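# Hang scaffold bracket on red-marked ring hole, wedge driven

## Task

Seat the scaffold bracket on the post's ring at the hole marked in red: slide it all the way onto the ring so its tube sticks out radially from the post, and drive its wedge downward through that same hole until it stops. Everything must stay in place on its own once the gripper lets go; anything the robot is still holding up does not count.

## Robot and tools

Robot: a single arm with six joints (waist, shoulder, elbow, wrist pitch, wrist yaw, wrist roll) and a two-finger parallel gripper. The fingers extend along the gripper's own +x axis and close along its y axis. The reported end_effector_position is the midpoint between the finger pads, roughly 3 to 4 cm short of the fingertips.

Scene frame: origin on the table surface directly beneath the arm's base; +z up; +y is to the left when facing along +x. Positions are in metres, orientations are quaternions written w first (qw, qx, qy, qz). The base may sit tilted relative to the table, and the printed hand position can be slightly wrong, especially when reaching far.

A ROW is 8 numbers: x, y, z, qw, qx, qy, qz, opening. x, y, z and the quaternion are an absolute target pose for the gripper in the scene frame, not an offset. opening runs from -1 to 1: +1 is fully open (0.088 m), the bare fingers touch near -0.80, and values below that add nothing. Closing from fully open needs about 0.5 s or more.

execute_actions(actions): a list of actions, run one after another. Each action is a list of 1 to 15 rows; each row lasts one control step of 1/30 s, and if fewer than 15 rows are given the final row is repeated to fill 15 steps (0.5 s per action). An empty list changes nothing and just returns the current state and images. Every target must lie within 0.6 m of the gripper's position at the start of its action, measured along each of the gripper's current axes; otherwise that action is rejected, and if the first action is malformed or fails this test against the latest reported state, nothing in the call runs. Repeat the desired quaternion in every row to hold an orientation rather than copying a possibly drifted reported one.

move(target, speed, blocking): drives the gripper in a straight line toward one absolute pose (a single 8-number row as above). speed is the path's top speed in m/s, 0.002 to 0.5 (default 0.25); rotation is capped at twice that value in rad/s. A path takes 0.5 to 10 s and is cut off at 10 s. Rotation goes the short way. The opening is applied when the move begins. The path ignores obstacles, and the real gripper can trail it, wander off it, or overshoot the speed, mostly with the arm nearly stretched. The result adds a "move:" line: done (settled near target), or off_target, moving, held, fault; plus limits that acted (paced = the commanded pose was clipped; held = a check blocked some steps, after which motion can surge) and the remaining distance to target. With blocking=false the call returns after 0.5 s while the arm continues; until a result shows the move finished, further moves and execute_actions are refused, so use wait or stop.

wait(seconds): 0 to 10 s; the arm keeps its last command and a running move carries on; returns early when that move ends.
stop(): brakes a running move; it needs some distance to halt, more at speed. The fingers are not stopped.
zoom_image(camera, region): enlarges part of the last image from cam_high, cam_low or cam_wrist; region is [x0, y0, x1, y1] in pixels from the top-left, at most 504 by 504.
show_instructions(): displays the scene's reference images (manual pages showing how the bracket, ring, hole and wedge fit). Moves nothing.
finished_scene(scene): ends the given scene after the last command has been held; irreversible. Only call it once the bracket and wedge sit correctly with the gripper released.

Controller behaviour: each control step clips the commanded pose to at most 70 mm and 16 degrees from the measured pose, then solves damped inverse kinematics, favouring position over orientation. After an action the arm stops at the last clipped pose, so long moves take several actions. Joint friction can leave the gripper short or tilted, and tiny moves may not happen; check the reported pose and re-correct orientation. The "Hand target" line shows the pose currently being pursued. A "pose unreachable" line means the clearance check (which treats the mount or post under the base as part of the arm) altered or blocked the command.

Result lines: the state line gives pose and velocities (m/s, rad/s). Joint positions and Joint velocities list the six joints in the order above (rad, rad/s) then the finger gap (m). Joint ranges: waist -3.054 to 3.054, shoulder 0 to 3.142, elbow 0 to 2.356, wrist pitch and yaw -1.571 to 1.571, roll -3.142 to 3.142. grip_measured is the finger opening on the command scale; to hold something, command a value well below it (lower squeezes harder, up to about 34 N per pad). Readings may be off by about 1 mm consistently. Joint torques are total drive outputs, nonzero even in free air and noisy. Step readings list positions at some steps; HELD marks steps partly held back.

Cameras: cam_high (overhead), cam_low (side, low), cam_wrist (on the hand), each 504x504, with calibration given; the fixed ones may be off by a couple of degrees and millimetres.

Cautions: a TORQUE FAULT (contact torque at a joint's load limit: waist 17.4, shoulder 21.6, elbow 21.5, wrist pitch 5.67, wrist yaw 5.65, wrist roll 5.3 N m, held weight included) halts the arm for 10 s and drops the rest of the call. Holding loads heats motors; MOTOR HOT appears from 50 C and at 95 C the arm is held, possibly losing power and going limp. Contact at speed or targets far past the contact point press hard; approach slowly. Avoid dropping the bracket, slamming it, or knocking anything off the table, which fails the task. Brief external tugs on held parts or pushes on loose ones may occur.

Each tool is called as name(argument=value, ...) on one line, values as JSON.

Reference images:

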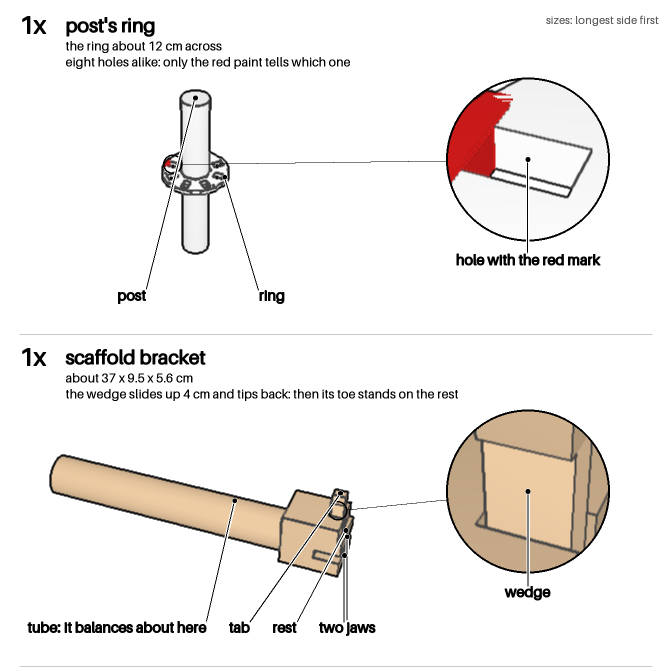

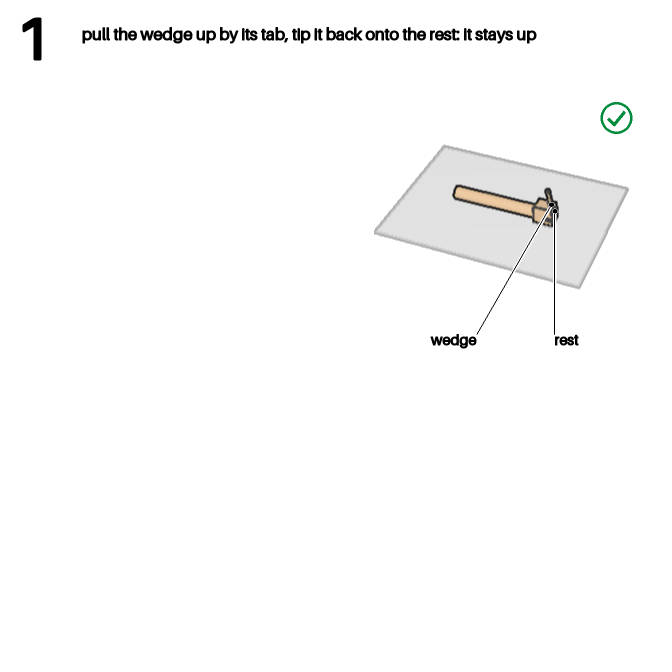

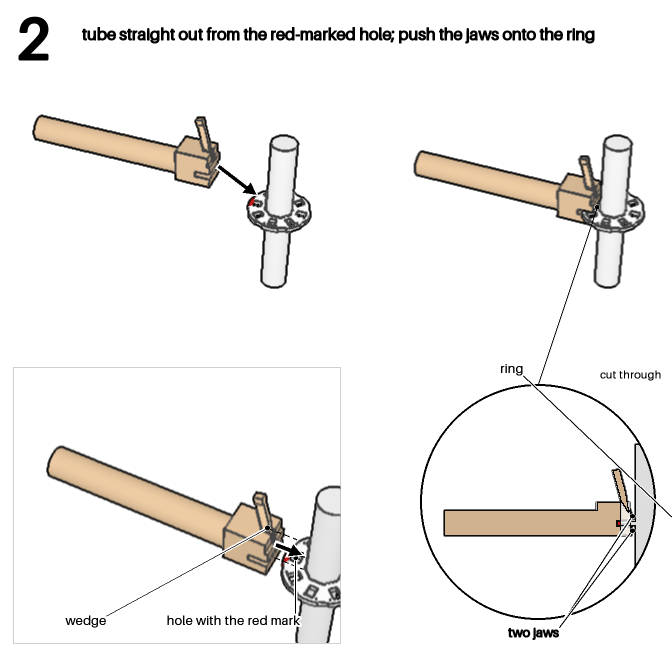

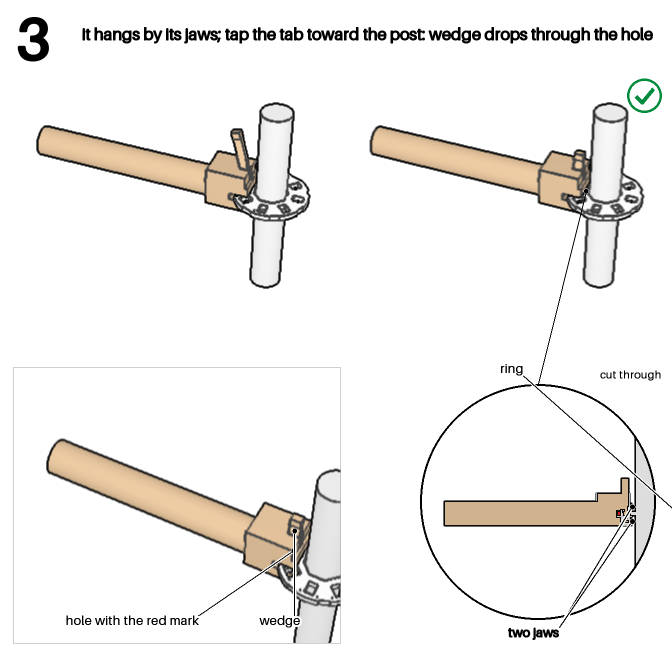

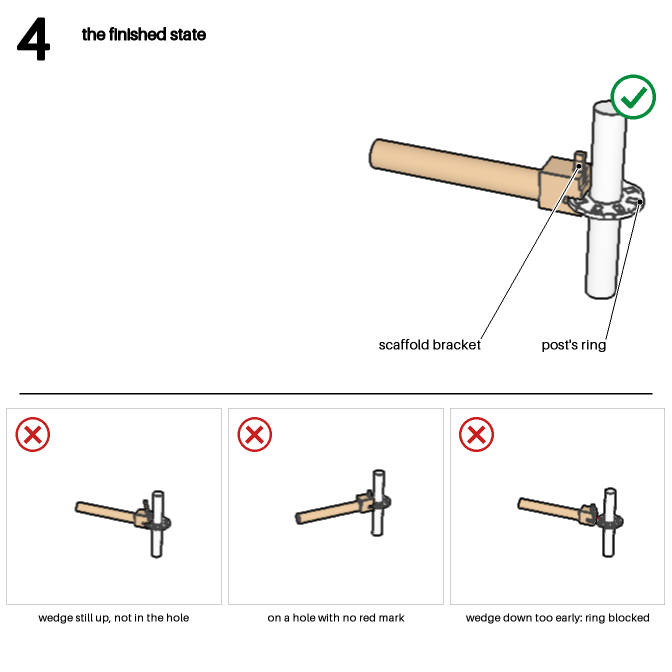

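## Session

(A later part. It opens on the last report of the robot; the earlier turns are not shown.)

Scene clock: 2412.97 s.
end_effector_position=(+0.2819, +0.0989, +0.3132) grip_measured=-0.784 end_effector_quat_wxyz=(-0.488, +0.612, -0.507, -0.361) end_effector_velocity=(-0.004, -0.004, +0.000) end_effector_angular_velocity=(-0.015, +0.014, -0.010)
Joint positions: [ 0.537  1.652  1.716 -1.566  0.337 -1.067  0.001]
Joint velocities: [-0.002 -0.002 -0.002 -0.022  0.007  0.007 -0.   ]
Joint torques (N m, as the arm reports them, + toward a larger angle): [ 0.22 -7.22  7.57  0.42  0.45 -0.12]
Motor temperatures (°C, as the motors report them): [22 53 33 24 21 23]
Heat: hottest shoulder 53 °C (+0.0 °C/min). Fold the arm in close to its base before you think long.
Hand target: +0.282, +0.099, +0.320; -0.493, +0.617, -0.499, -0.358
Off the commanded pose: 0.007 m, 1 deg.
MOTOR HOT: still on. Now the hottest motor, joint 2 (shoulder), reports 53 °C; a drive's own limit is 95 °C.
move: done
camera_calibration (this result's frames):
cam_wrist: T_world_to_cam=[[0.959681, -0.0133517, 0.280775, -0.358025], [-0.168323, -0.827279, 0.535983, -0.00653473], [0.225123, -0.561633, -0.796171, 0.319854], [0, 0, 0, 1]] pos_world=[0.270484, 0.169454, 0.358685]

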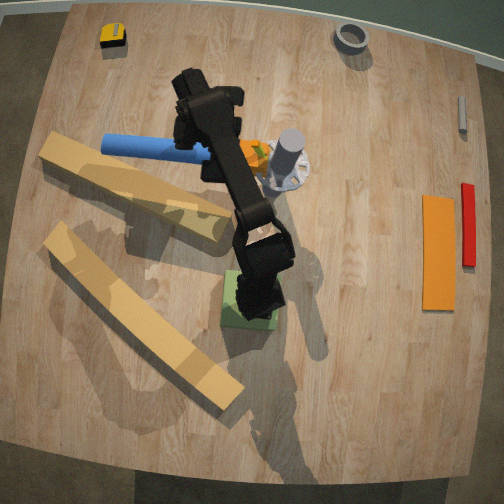

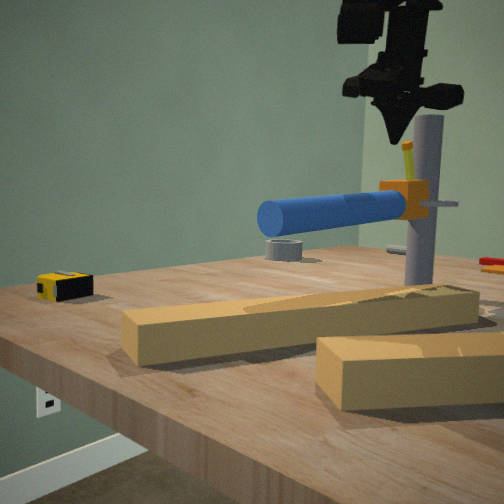

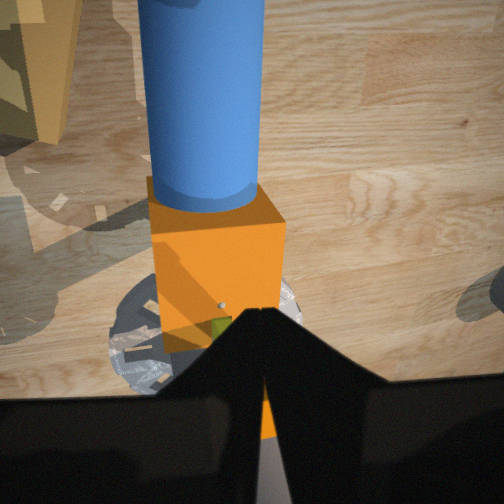

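move(target=[0.2824,0.0790,0.3145,0.492498,-0.616551,0.499274,0.357821,-0.85], speed=0.08)

zoom_image(camera="cam_low", region=[360, 80, 470, 220])

Scene clock: 2479.33 s.
end_effector_position=(+0.2845, +0.0807, +0.3139) grip_measured=-0.784 end_effector_quat_wxyz=(-0.492, +0.616, -0.501, -0.357) end_effector_velocity=(-0.007, -0.001, -0.004) end_effector_angular_velocity=(+0.005, +0.040, +0.007)
Joint positions: [ 0.478  1.609  1.669 -1.523  0.338 -1.134  0.001]
Joint velocities: [-0.002 -0.002 -0.012 -0.022 -0.022 -0.007 -0.   ]
Joint torques (N m, as the arm reports them, + toward a larger angle): [-0.32 -7.21  4.92  0.77  0.13 -0.11]
Motor temperatures (°C, as the motors report them): [22 49 36 23 22 23]
Heat: hottest shoulder 49 °C (-3.0 °C/min). Fold the arm in close to its base before you think long.
Hand target: +0.282, +0.079, +0.315; -0.492, +0.617, -0.499, -0.358
Off the commanded pose: 0.003 m, 0 deg.
MOTOR HOT: still on. Now the hottest motor, joint 2 (shoulder), reports 49 °C; a drive's own limit is 95 °C.
move: done
camera_calibration (this result's frames):
cam_wrist: T_world_to_cam=[[0.954602, -0.00879128, 0.297753, -0.365173], [-0.173529, -0.828859, 0.531865, -0.0186081], [0.24212, -0.559389, -0.792756, 0.303569], [0, 0, 0, 1]] pos_world=[0.271866, 0.151179, 0.359284]

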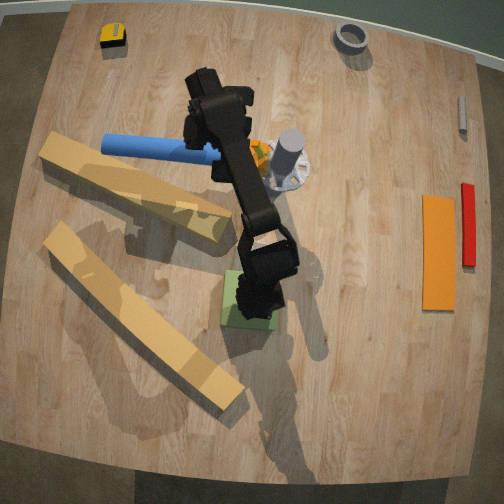

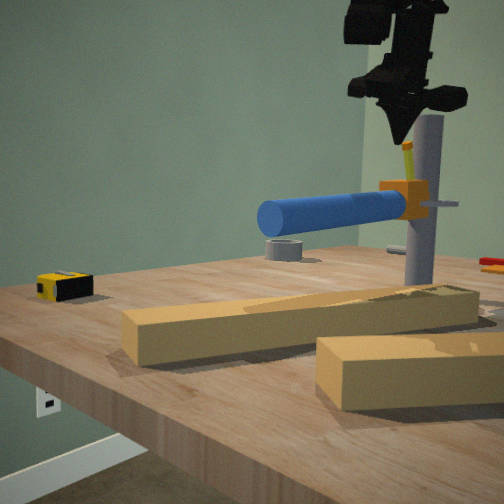

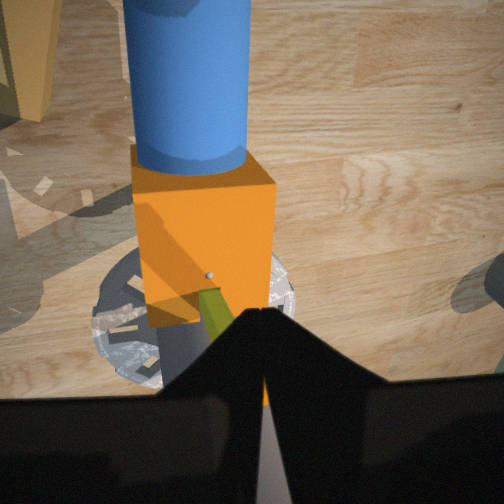

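Region (360, 80, 470, 220) of cam_low's 504x504 image, scaled by 3.600, with more detail than that image has; it fills the left 396 columns of this view, and the rest is white.

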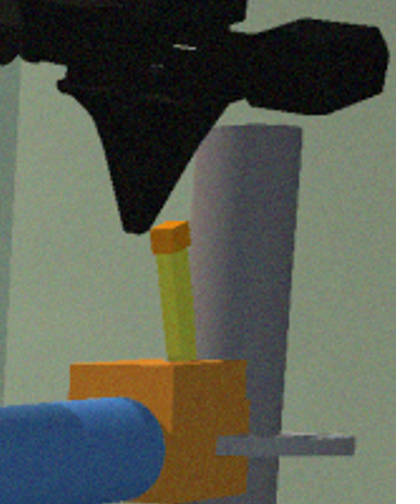

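move(target=[0.2800,0.0780,0.3085,0.492498,-0.616551,0.499274,0.357821,-0.85], speed=0.05)

zoom_image(camera="cam_low", region=[360, 80, 470, 220])

Scene clock: 2491.93 s.
end_effector_position=(+0.2823, +0.0795, +0.3081) grip_measured=-0.784 end_effector_quat_wxyz=(-0.492, +0.616, -0.501, -0.357) end_effector_velocity=(-0.001, +0.001, -0.003) end_effector_angular_velocity=(+0.000, +0.011, +0.024)
Joint positions: [ 0.478  1.592  1.628 -1.498  0.338 -1.135  0.001]
Joint velocities: [ 0.002 -0.002 -0.012  0.007 -0.007 -0.022 -0.   ]
Joint torques (N m, as the arm reports them, + toward a larger angle): [-0.22 -7.05  4.92  0.77  0.11 -0.11]
Motor temperatures (°C, as the motors report them): [22 49 35 24 21 23]
Heat: hottest shoulder 49 °C (-2.0 °C/min). Fold the arm in close to its base before you think long.
Hand target: +0.280, +0.078, +0.309; -0.493, +0.617, -0.499, -0.358
Off the commanded pose: 0.003 m, 0 deg.
MOTOR HOT: still on. Now the hottest motor, joint 2 (shoulder), reports 49 °C; a drive's own limit is 95 °C.
move: done
camera_calibration (this result's frames):
cam_wrist: T_world_to_cam=[[0.954562, -0.00846545, 0.297893, -0.361447], [-0.173329, -0.828906, 0.531856, -0.016966], [0.242423, -0.559323, -0.79271, 0.298726], [0, 0, 0, 1]] pos_world=[0.269665, 0.149961, 0.353499]

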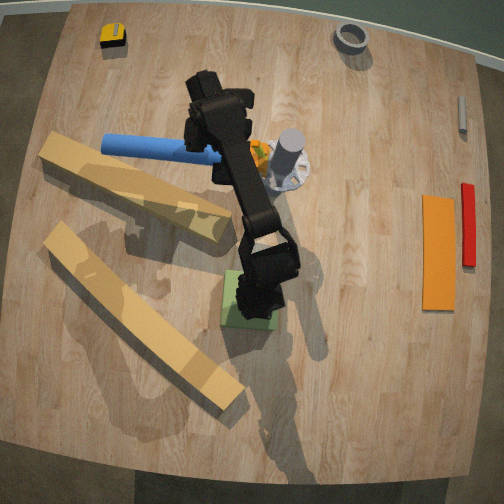

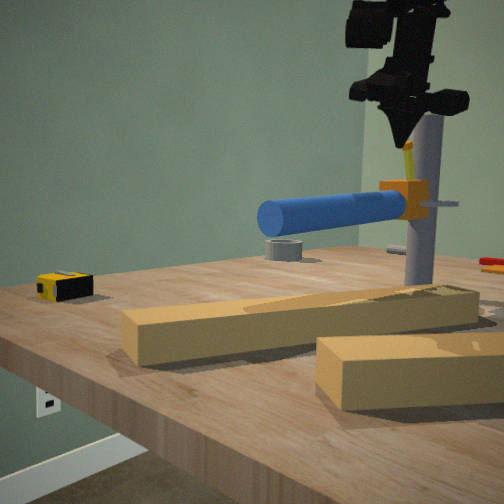

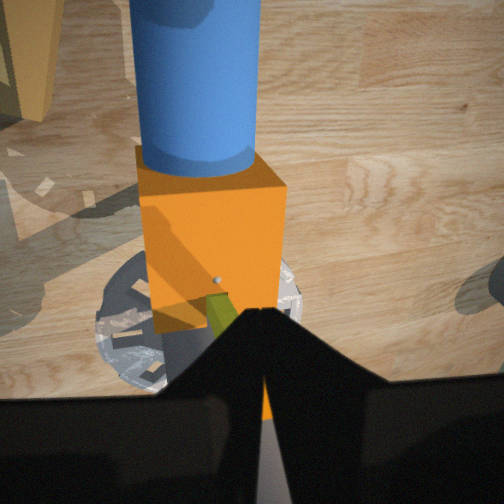

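Region (360, 80, 470, 220) of cam_low's 504x504 image, scaled by 3.600, with more detail than that image has; it fills the left 396 columns of this view, and the rest is white.

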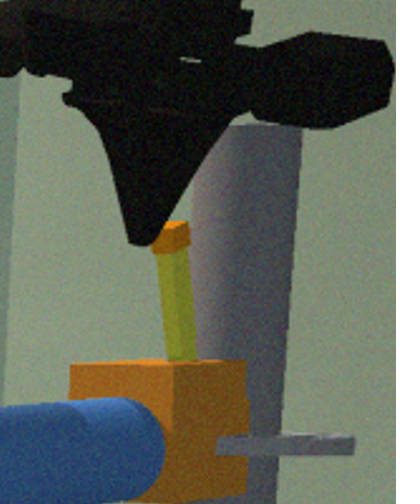

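move(target=[0.2803,0.0570,0.3085,0.492498,-0.616551,0.499274,0.357821,-0.85], speed=0.03)

zoom_image(camera="cam_low", region=[360, 80, 470, 220])

Scene clock: 2504.43 s.
end_effector_position=(+0.2825, +0.0585, +0.3080) grip_measured=-0.784 end_effector_quat_wxyz=(-0.492, +0.616, -0.501, -0.358) end_effector_velocity=(-0.002, -0.002, +0.003) end_effector_angular_velocity=(-0.011, +0.001, +0.017)
Joint positions: [ 0.406  1.555  1.589 -1.472  0.329 -1.21   0.001]
Joint velocities: [-0.002 -0.007  0.002 -0.007  0.007 -0.022  0.   ]
Joint torques (N m, as the arm reports them, + toward a larger angle): [-0.27 -6.86  4.97  0.82  0.09 -0.13]
Motor temperatures (°C, as the motors report them): [22 49 34 24 21 23]
Heat: hottest shoulder 49 °C (-1.0 °C/min). Fold the arm in close to its base before you think long.
Hand target: +0.280, +0.057, +0.308; -0.493, +0.616, -0.499, -0.358
Off the commanded pose: 0.003 m, 0 deg.
MOTOR HOT: still on. Now the hottest motor, joint 2 (shoulder), reports 49 °C; a drive's own limit is 95 °C.
move: done
camera_calibration (this result's frames):
cam_wrist: T_world_to_cam=[[0.954684, -0.0087157, 0.297494, -0.361648], [-0.173217, -0.82911, 0.531576, -0.0341743], [0.242023, -0.559018, -0.793047, 0.287], [0, 0, 0, 1]] pos_world=[0.269879, 0.128952, 0.353359]

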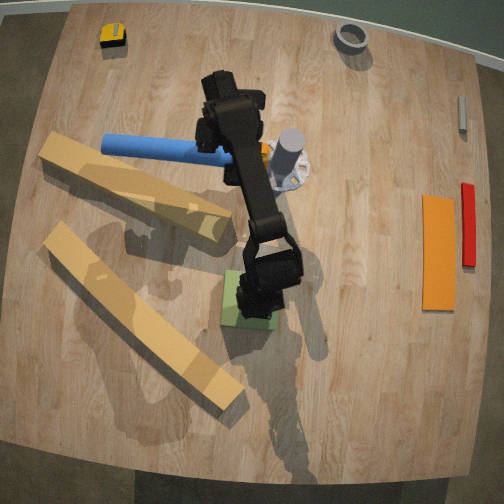

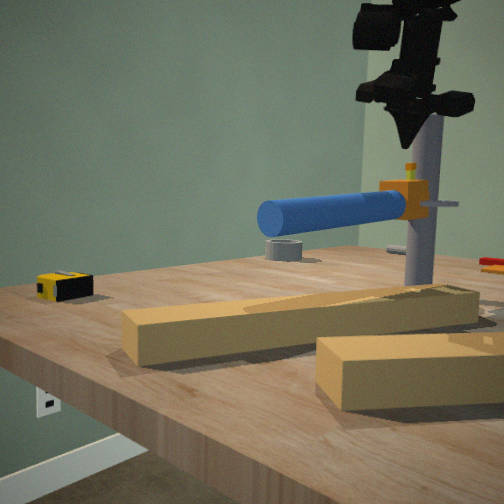

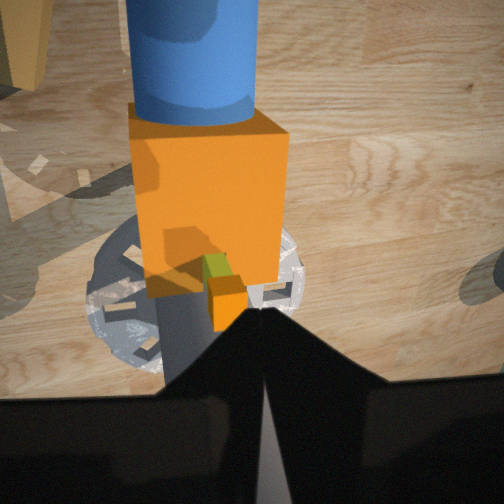

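Region (360, 80, 470, 220) of cam_low's 504x504 image, scaled by 3.600, with more detail than that image has; it fills the left 396 columns of this view, and the rest is white.

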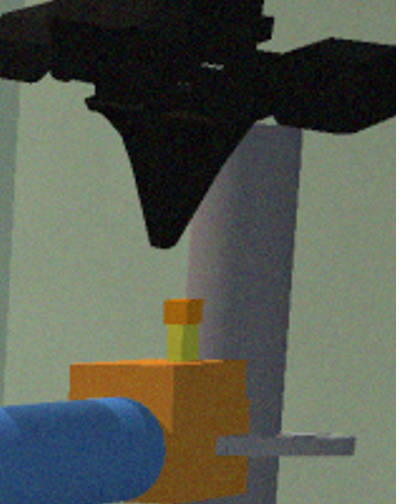

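zoom_image(camera="cam_wrist", region=[120, 200, 320, 380])

zoom_image(camera="cam_low", region=[385, 150, 455, 230])

Region (120, 200, 320, 380) of cam_wrist's 504x504 image, scaled by 2.520, with more detail than that image has; it fills the top 454 rows of this view, and the rest is white.

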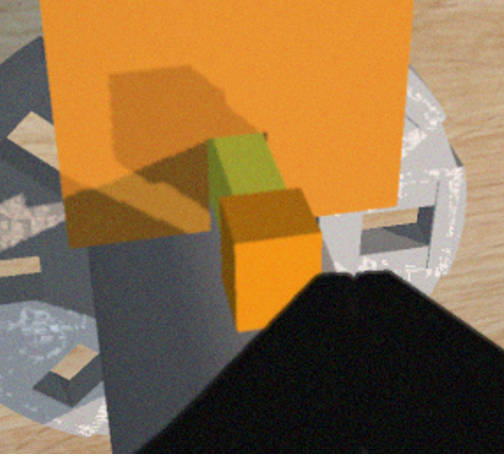

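Region (385, 150, 455, 230) of cam_low's 504x504 image, scaled by 6.300, with more detail than that image has; it fills the left 441 columns of this view, and the rest is white.

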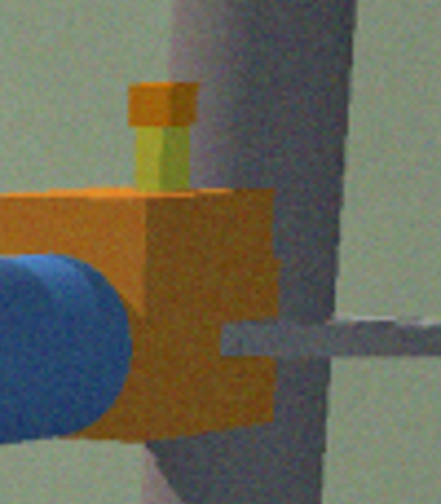

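move(target=[0.2790,0.0390,0.2935,0.492498,-0.616551,0.499274,0.357821,-0.85], speed=0.06)

zoom_image(camera="cam_low", region=[370, 100, 470, 230])

Scene clock: 2576.43 s.
end_effector_position=(+0.2813, +0.0401, +0.2936) grip_measured=-0.784 end_effector_quat_wxyz=(-0.491, +0.617, -0.501, -0.357) end_effector_velocity=(-0.004, -0.002, -0.001) end_effector_angular_velocity=(-0.001, +0.015, +0.014)
Joint positions: [ 0.344  1.509  1.483 -1.392  0.323 -1.276  0.001]
Joint velocities: [-0.007 -0.012 -0.012 -0.007 -0.007 -0.022 -0.   ]
Joint torques (N m, as the arm reports them, + toward a larger angle): [-0.31 -6.58  5.13  0.82 -0.01 -0.14]
Motor temperatures (°C, as the motors report them): [22 47 32 24 21 23]
Heat: hottest shoulder 47 °C (-1.0 °C/min).
Hand target: +0.279, +0.039, +0.294; -0.492, +0.617, -0.499, -0.358
Off the commanded pose: 0.003 m, 0 deg.
MOTOR HOT: cleared. Now the hottest motor, joint 2 (shoulder), reports 47 °C.
move: done
camera_calibration (this result's frames):
cam_wrist: T_world_to_cam=[[0.954421, -0.00851834, 0.298343, -0.356545], [-0.174086, -0.827835, 0.533277, -0.0423391], [0.242436, -0.560908, -0.791585, 0.265101], [0, 0, 0, 1]] pos_world=[0.268653, 0.11061, 0.338801]

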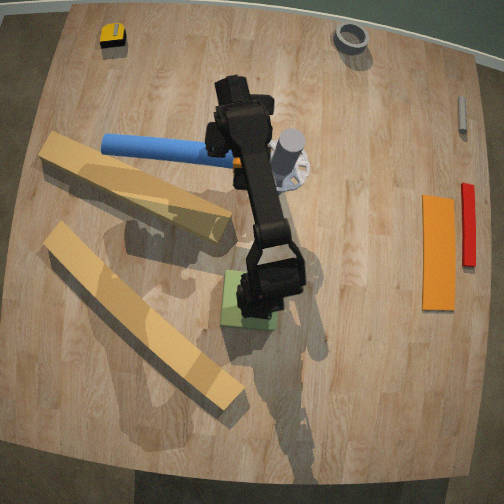

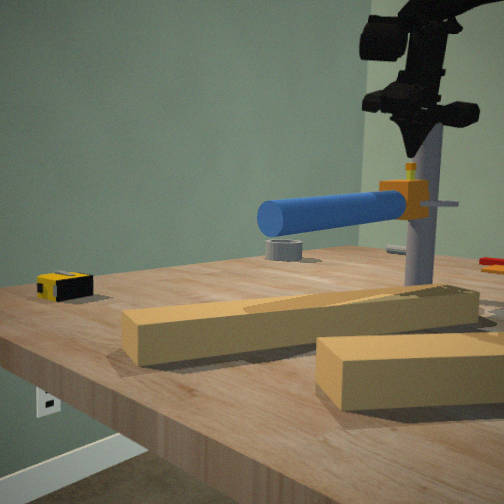

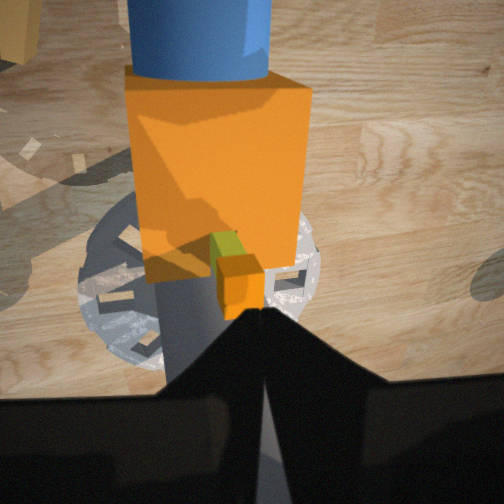

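Region (370, 100, 470, 230) of cam_low's 504x504 image, scaled by 3.877, with more detail than that image has; it fills the left 388 columns of this view, and the rest is white.

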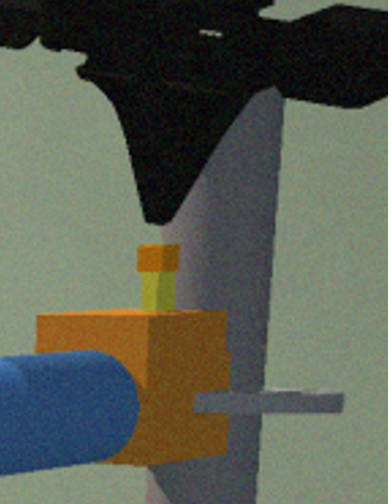

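move(target=[0.2790,0.0390,0.2720,0.492498,-0.616551,0.499274,0.357821,-0.85], speed=0.03)

zoom_image(camera="cam_low", region=[385, 150, 455, 230])

Scene clock: 2588.30 s.
end_effector_position=(+0.2812, +0.0399, +0.2823) grip_measured=-0.784 end_effector_quat_wxyz=(-0.501, +0.620, -0.492, -0.350) end_effector_velocity=(-0.002, +0.001, -0.000) end_effector_angular_velocity=(+0.007, -0.003, +0.011)
Joint positions: [ 0.344  1.474  1.401 -1.312  0.323 -1.276  0.001]
Joint velocities: [ 0.002 -0.012 -0.012  0.007 -0.007 -0.007 -0.   ]
Joint torques (N m, as the arm reports them, + toward a larger angle): [-0.26 -4.1   3.11  1.21 -0.03 -0.1 ]
Motor temperatures (°C, as the motors report them): [22 47 32 24 21 23]
Heat: hottest shoulder 47 °C (-1.0 °C/min).
Hand target: +0.279, +0.039, +0.272; -0.492, +0.616, -0.499, -0.358
Off the commanded pose: 0.011 m, 2 deg.
move: off_target
camera_calibration (this result's frames):
cam_wrist: T_world_to_cam=[[0.944924, -0.0104037, 0.327124, -0.358472], [-0.189197, -0.832937, 0.52002, -0.0282672], [0.267064, -0.553271, -0.78903, 0.248131], [0, 0, 0, 1]] pos_world=[0.267114, 0.11001, 0.327748]

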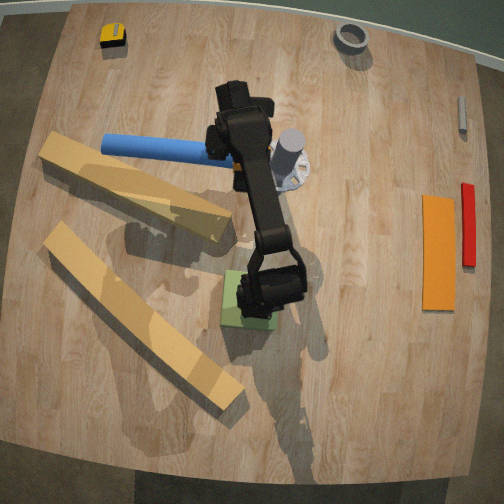

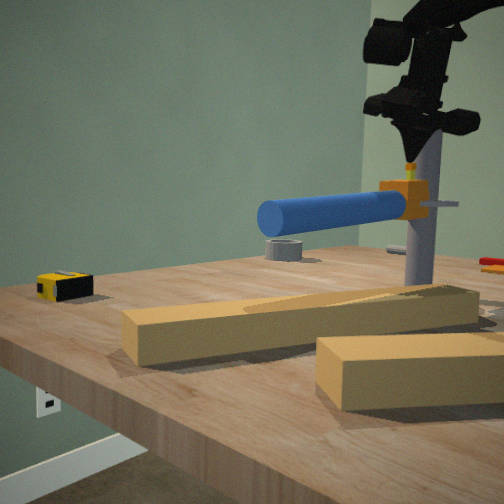

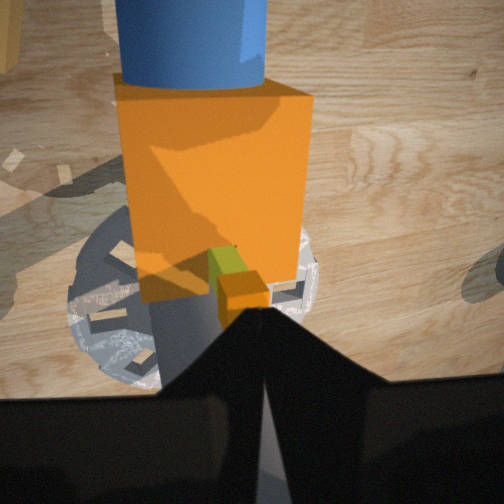

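Region (385, 150, 455, 230) of cam_low's 504x504 image, scaled by 6.300, with more detail than that image has; it fills the left 441 columns of this view, and the rest is white.

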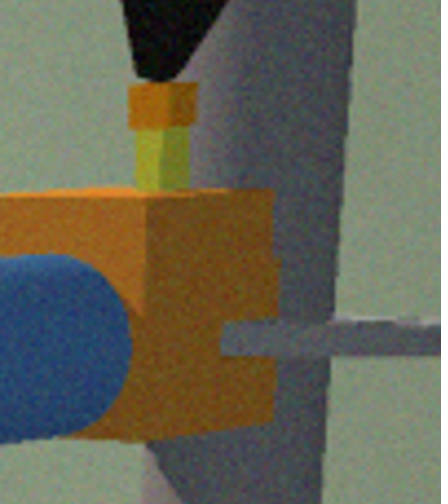

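move(target=[0.2790,0.0390,0.2600,0.492498,-0.616551,0.499274,0.357821,-0.85], speed=0.03)

zoom_image(camera="cam_low", region=[385, 150, 455, 230])

Scene clock: 2605.43 s.
end_effector_position=(+0.2807, +0.0394, +0.2796) grip_measured=-0.784 end_effector_quat_wxyz=(-0.510, +0.623, -0.484, -0.343) end_effector_velocity=(-0.001, -0.000, -0.002) end_effector_angular_velocity=(+0.001, +0.005, +0.019)
Joint positions: [ 0.344  1.448  1.363 -1.272  0.325 -1.276  0.001]
Joint velocities: [-0.002 -0.007 -0.012  0.007 -0.007 -0.022 -0.   ]
Joint torques (N m, as the arm reports them, + toward a larger angle): [-0.21 -1.85  1.76  1.67 -0.1  -0.09]
Motor temperatures (°C, as the motors report them): [22 45 31 25 21 23]
Heat: hottest shoulder 45 °C (-3.0 °C/min).
Hand target: +0.278, +0.039, +0.261; -0.493, +0.616, -0.499, -0.358
Off the commanded pose: 0.020 m, 3 deg.
move: off_target
camera_calibration (this result's frames):
cam_wrist: T_world_to_cam=[[0.935784, -0.0125906, 0.352349, -0.361546], [-0.203174, -0.836004, 0.509724, -0.0205097], [0.288147, -0.548579, -0.784877, 0.23863], [0, 0, 0, 1]] pos_world=[0.265402, 0.109209, 0.32514]

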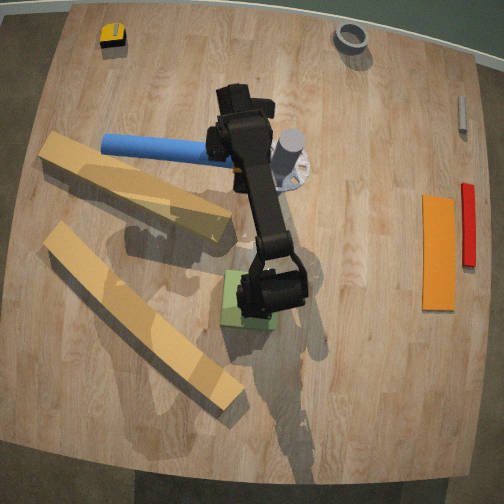

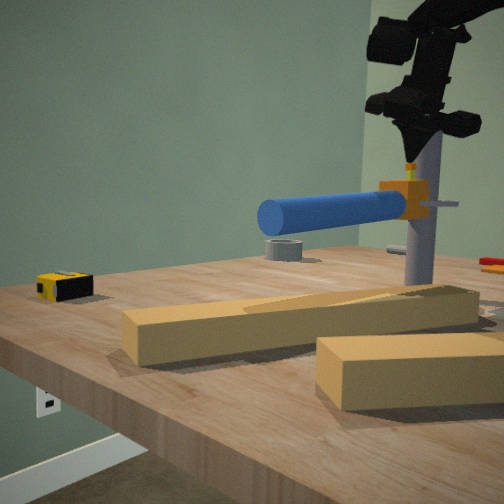

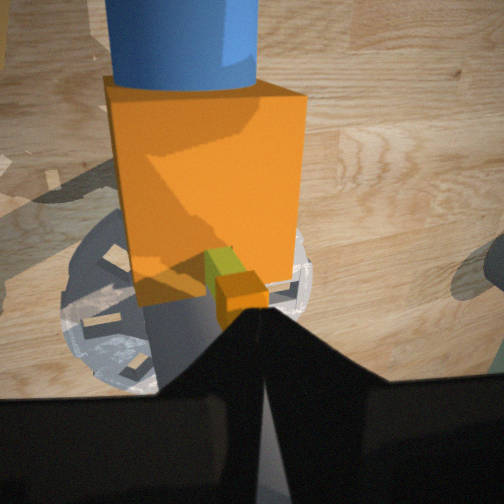

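Region (385, 150, 455, 230) of cam_low's 504x504 image, scaled by 6.300, with more detail than that image has; it fills the left 441 columns of this view, and the rest is white.

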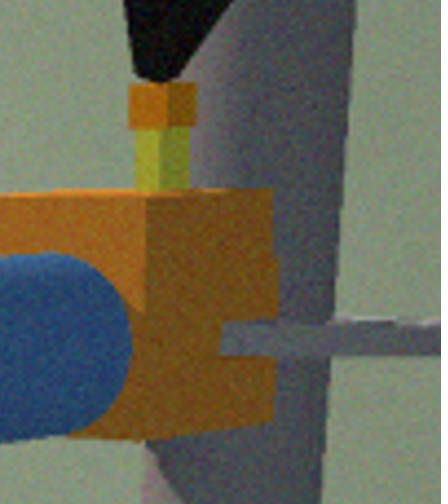

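move(target=[0.2790,0.0420,0.3080,0.492498,-0.616551,0.499274,0.357821,-0.85], speed=0.06)

move(target=[0.1700,0.1000,0.2600,0.572061,-0.549525,0.444997,0.415627,-0.85], speed=0.2)

zoom_image(camera="cam_high", region=[90, 100, 330, 210])

zoom_image(camera="cam_low", region=[385, 150, 455, 230])

Scene clock: 2668.67 s.
end_effector_position=(+0.2767, +0.0397, +0.3060) grip_measured=-0.784 end_effector_quat_wxyz=(-0.489, +0.618, -0.501, -0.358) end_effector_velocity=(-0.004, -0.001, -0.004) end_effector_angular_velocity=(-0.009, +0.048, +0.005)
Joint positions: [ 0.347  1.506  1.531 -1.446  0.324 -1.275  0.001]
Joint velocities: [-0.002  0.017  0.007 -0.037 -0.007 -0.007 -0.   ]
Joint torques (N m, as the arm reports them, + toward a larger angle): [ 0.34 -4.25  7.96  0.56 -0.01  0.2 ]
Motor temperatures (°C, as the motors report them): [22 40 28 29 21 23]
Heat: hottest shoulder 40 °C (-4.1 °C/min).
Hand target: +0.279, +0.042, +0.308; -0.492, +0.617, -0.499, -0.358
Off the commanded pose: 0.004 m, 0 deg.
move: done
camera_calibration (this result's frames):
cam_wrist: T_world_to_cam=[[0.955152, -0.00479933, 0.296076, -0.355576], [-0.170177, -0.827153, 0.53559, -0.0518682], [0.24233, -0.561956, -0.790874, 0.275657], [0, 0, 0, 1]] pos_world=[0.264003, 0.110298, 0.351068]

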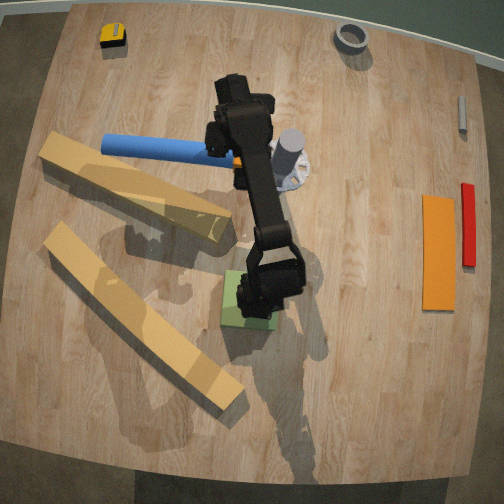

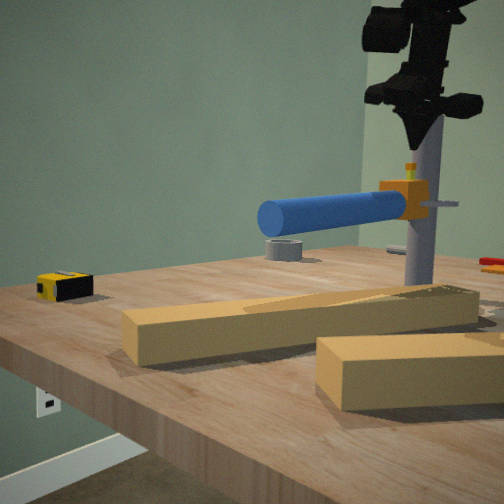

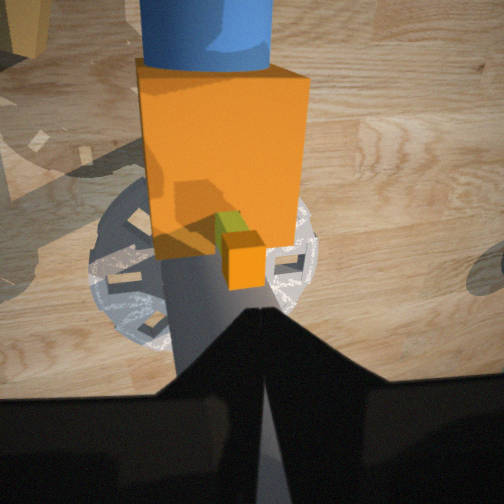

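Scene clock: 2669.83 s.
end_effector_position=(+0.1723, +0.1006, +0.2618) grip_measured=-0.784 end_effector_quat_wxyz=(+0.571, -0.551, +0.445, +0.415) end_effector_velocity=(-0.006, -0.003, -0.001) end_effector_angular_velocity=(+0.001, +0.018, -0.018)
Joint positions: [ 0.674  1.139  1.105 -1.338  0.153 -0.903  0.001]
Joint velocities: [ 0.002 -0.012 -0.007 -0.022 -0.007  0.022  0.   ]
Joint torques (N m, as the arm reports them, + toward a larger angle): [ 0.23 -3.7   5.08  0.92 -0.03  0.23]
Motor temperatures (°C, as the motors report them): [22 40 29 29 21 23]
Heat: hottest shoulder 40 °C (-4.0 °C/min).
Hand target: +0.170, +0.100, +0.260; +0.572, -0.549, +0.445, +0.416
Off the commanded pose: 0.003 m, 0 deg.
move: done
camera_calibration (this result's frames):
cam_wrist: T_world_to_cam=[[0.949773, -0.0841045, 0.301425, -0.234921], [-0.177368, -0.938232, 0.297088, 0.0792481], [0.25782, -0.335629, -0.906025, 0.304959], [0, 0, 0, 1]] pos_world=[0.158553, 0.156948, 0.323568]

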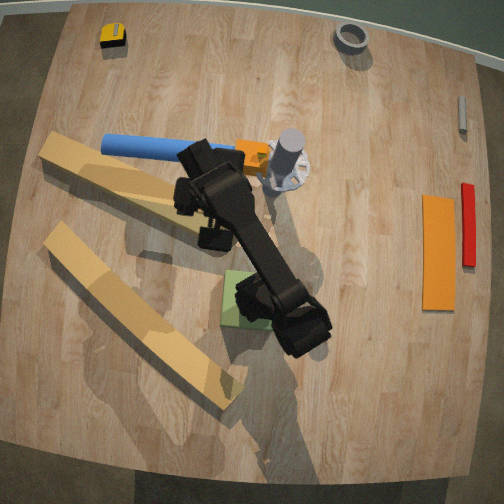

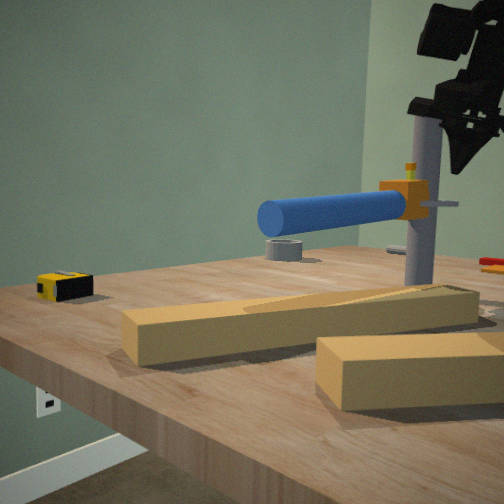

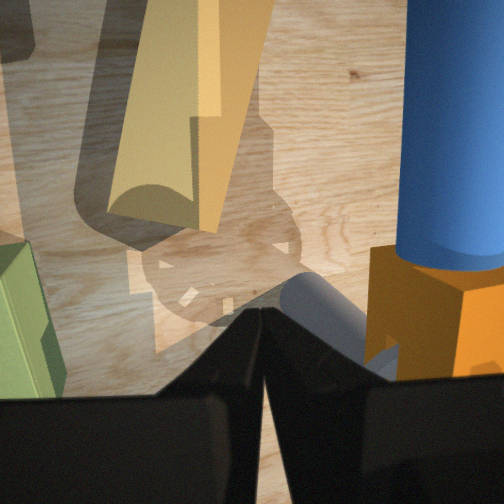

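Region (90, 100, 330, 210) of cam_high's 504x504 image, scaled by 2.100, with more detail than that image has; it fills the top 231 rows of this view, and the rest is white.

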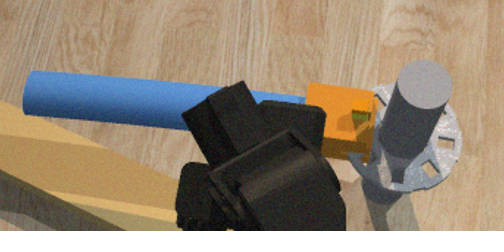

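Region (385, 150, 455, 230) of cam_low's 504x504 image, scaled by 6.300, with more detail than that image has; it fills the left 441 columns of this view, and the rest is white.

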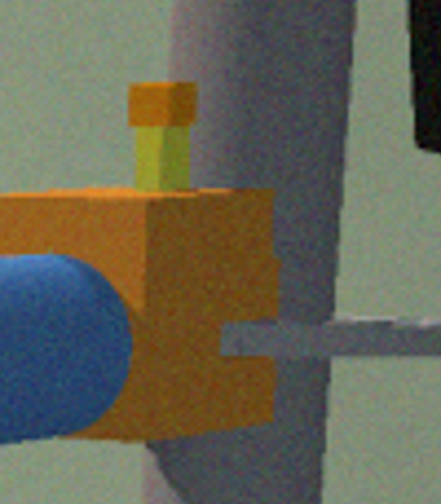

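zoom_image(camera="cam_high", region=[95, 125, 145, 165])

zoom_image(camera="cam_high", region=[225, 125, 315, 195])

Region (95, 125, 145, 165) of cam_high's 504x504 image, scaled by 10.080, with more detail than that image has; it fills the top 403 rows of this view, and the rest is white.

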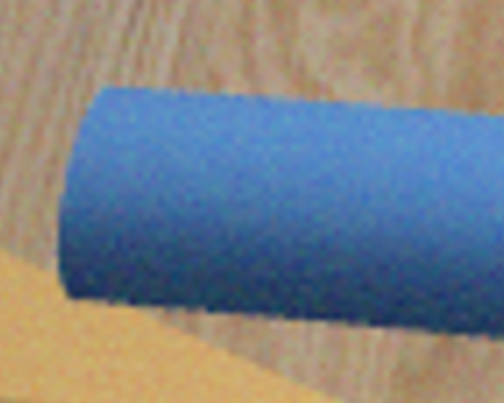

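Region (225, 125, 315, 195) of cam_high's 504x504 image, scaled by 5.600, with more detail than that image has.

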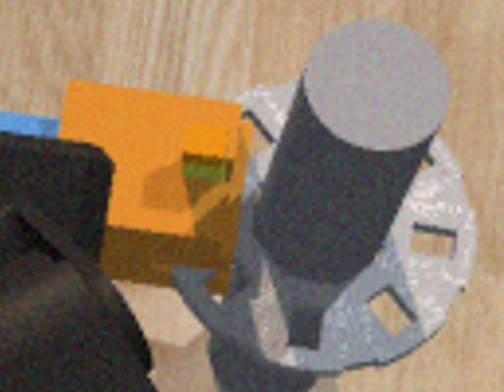

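finished_scene(scene=1)

The scene is finished: the task was done.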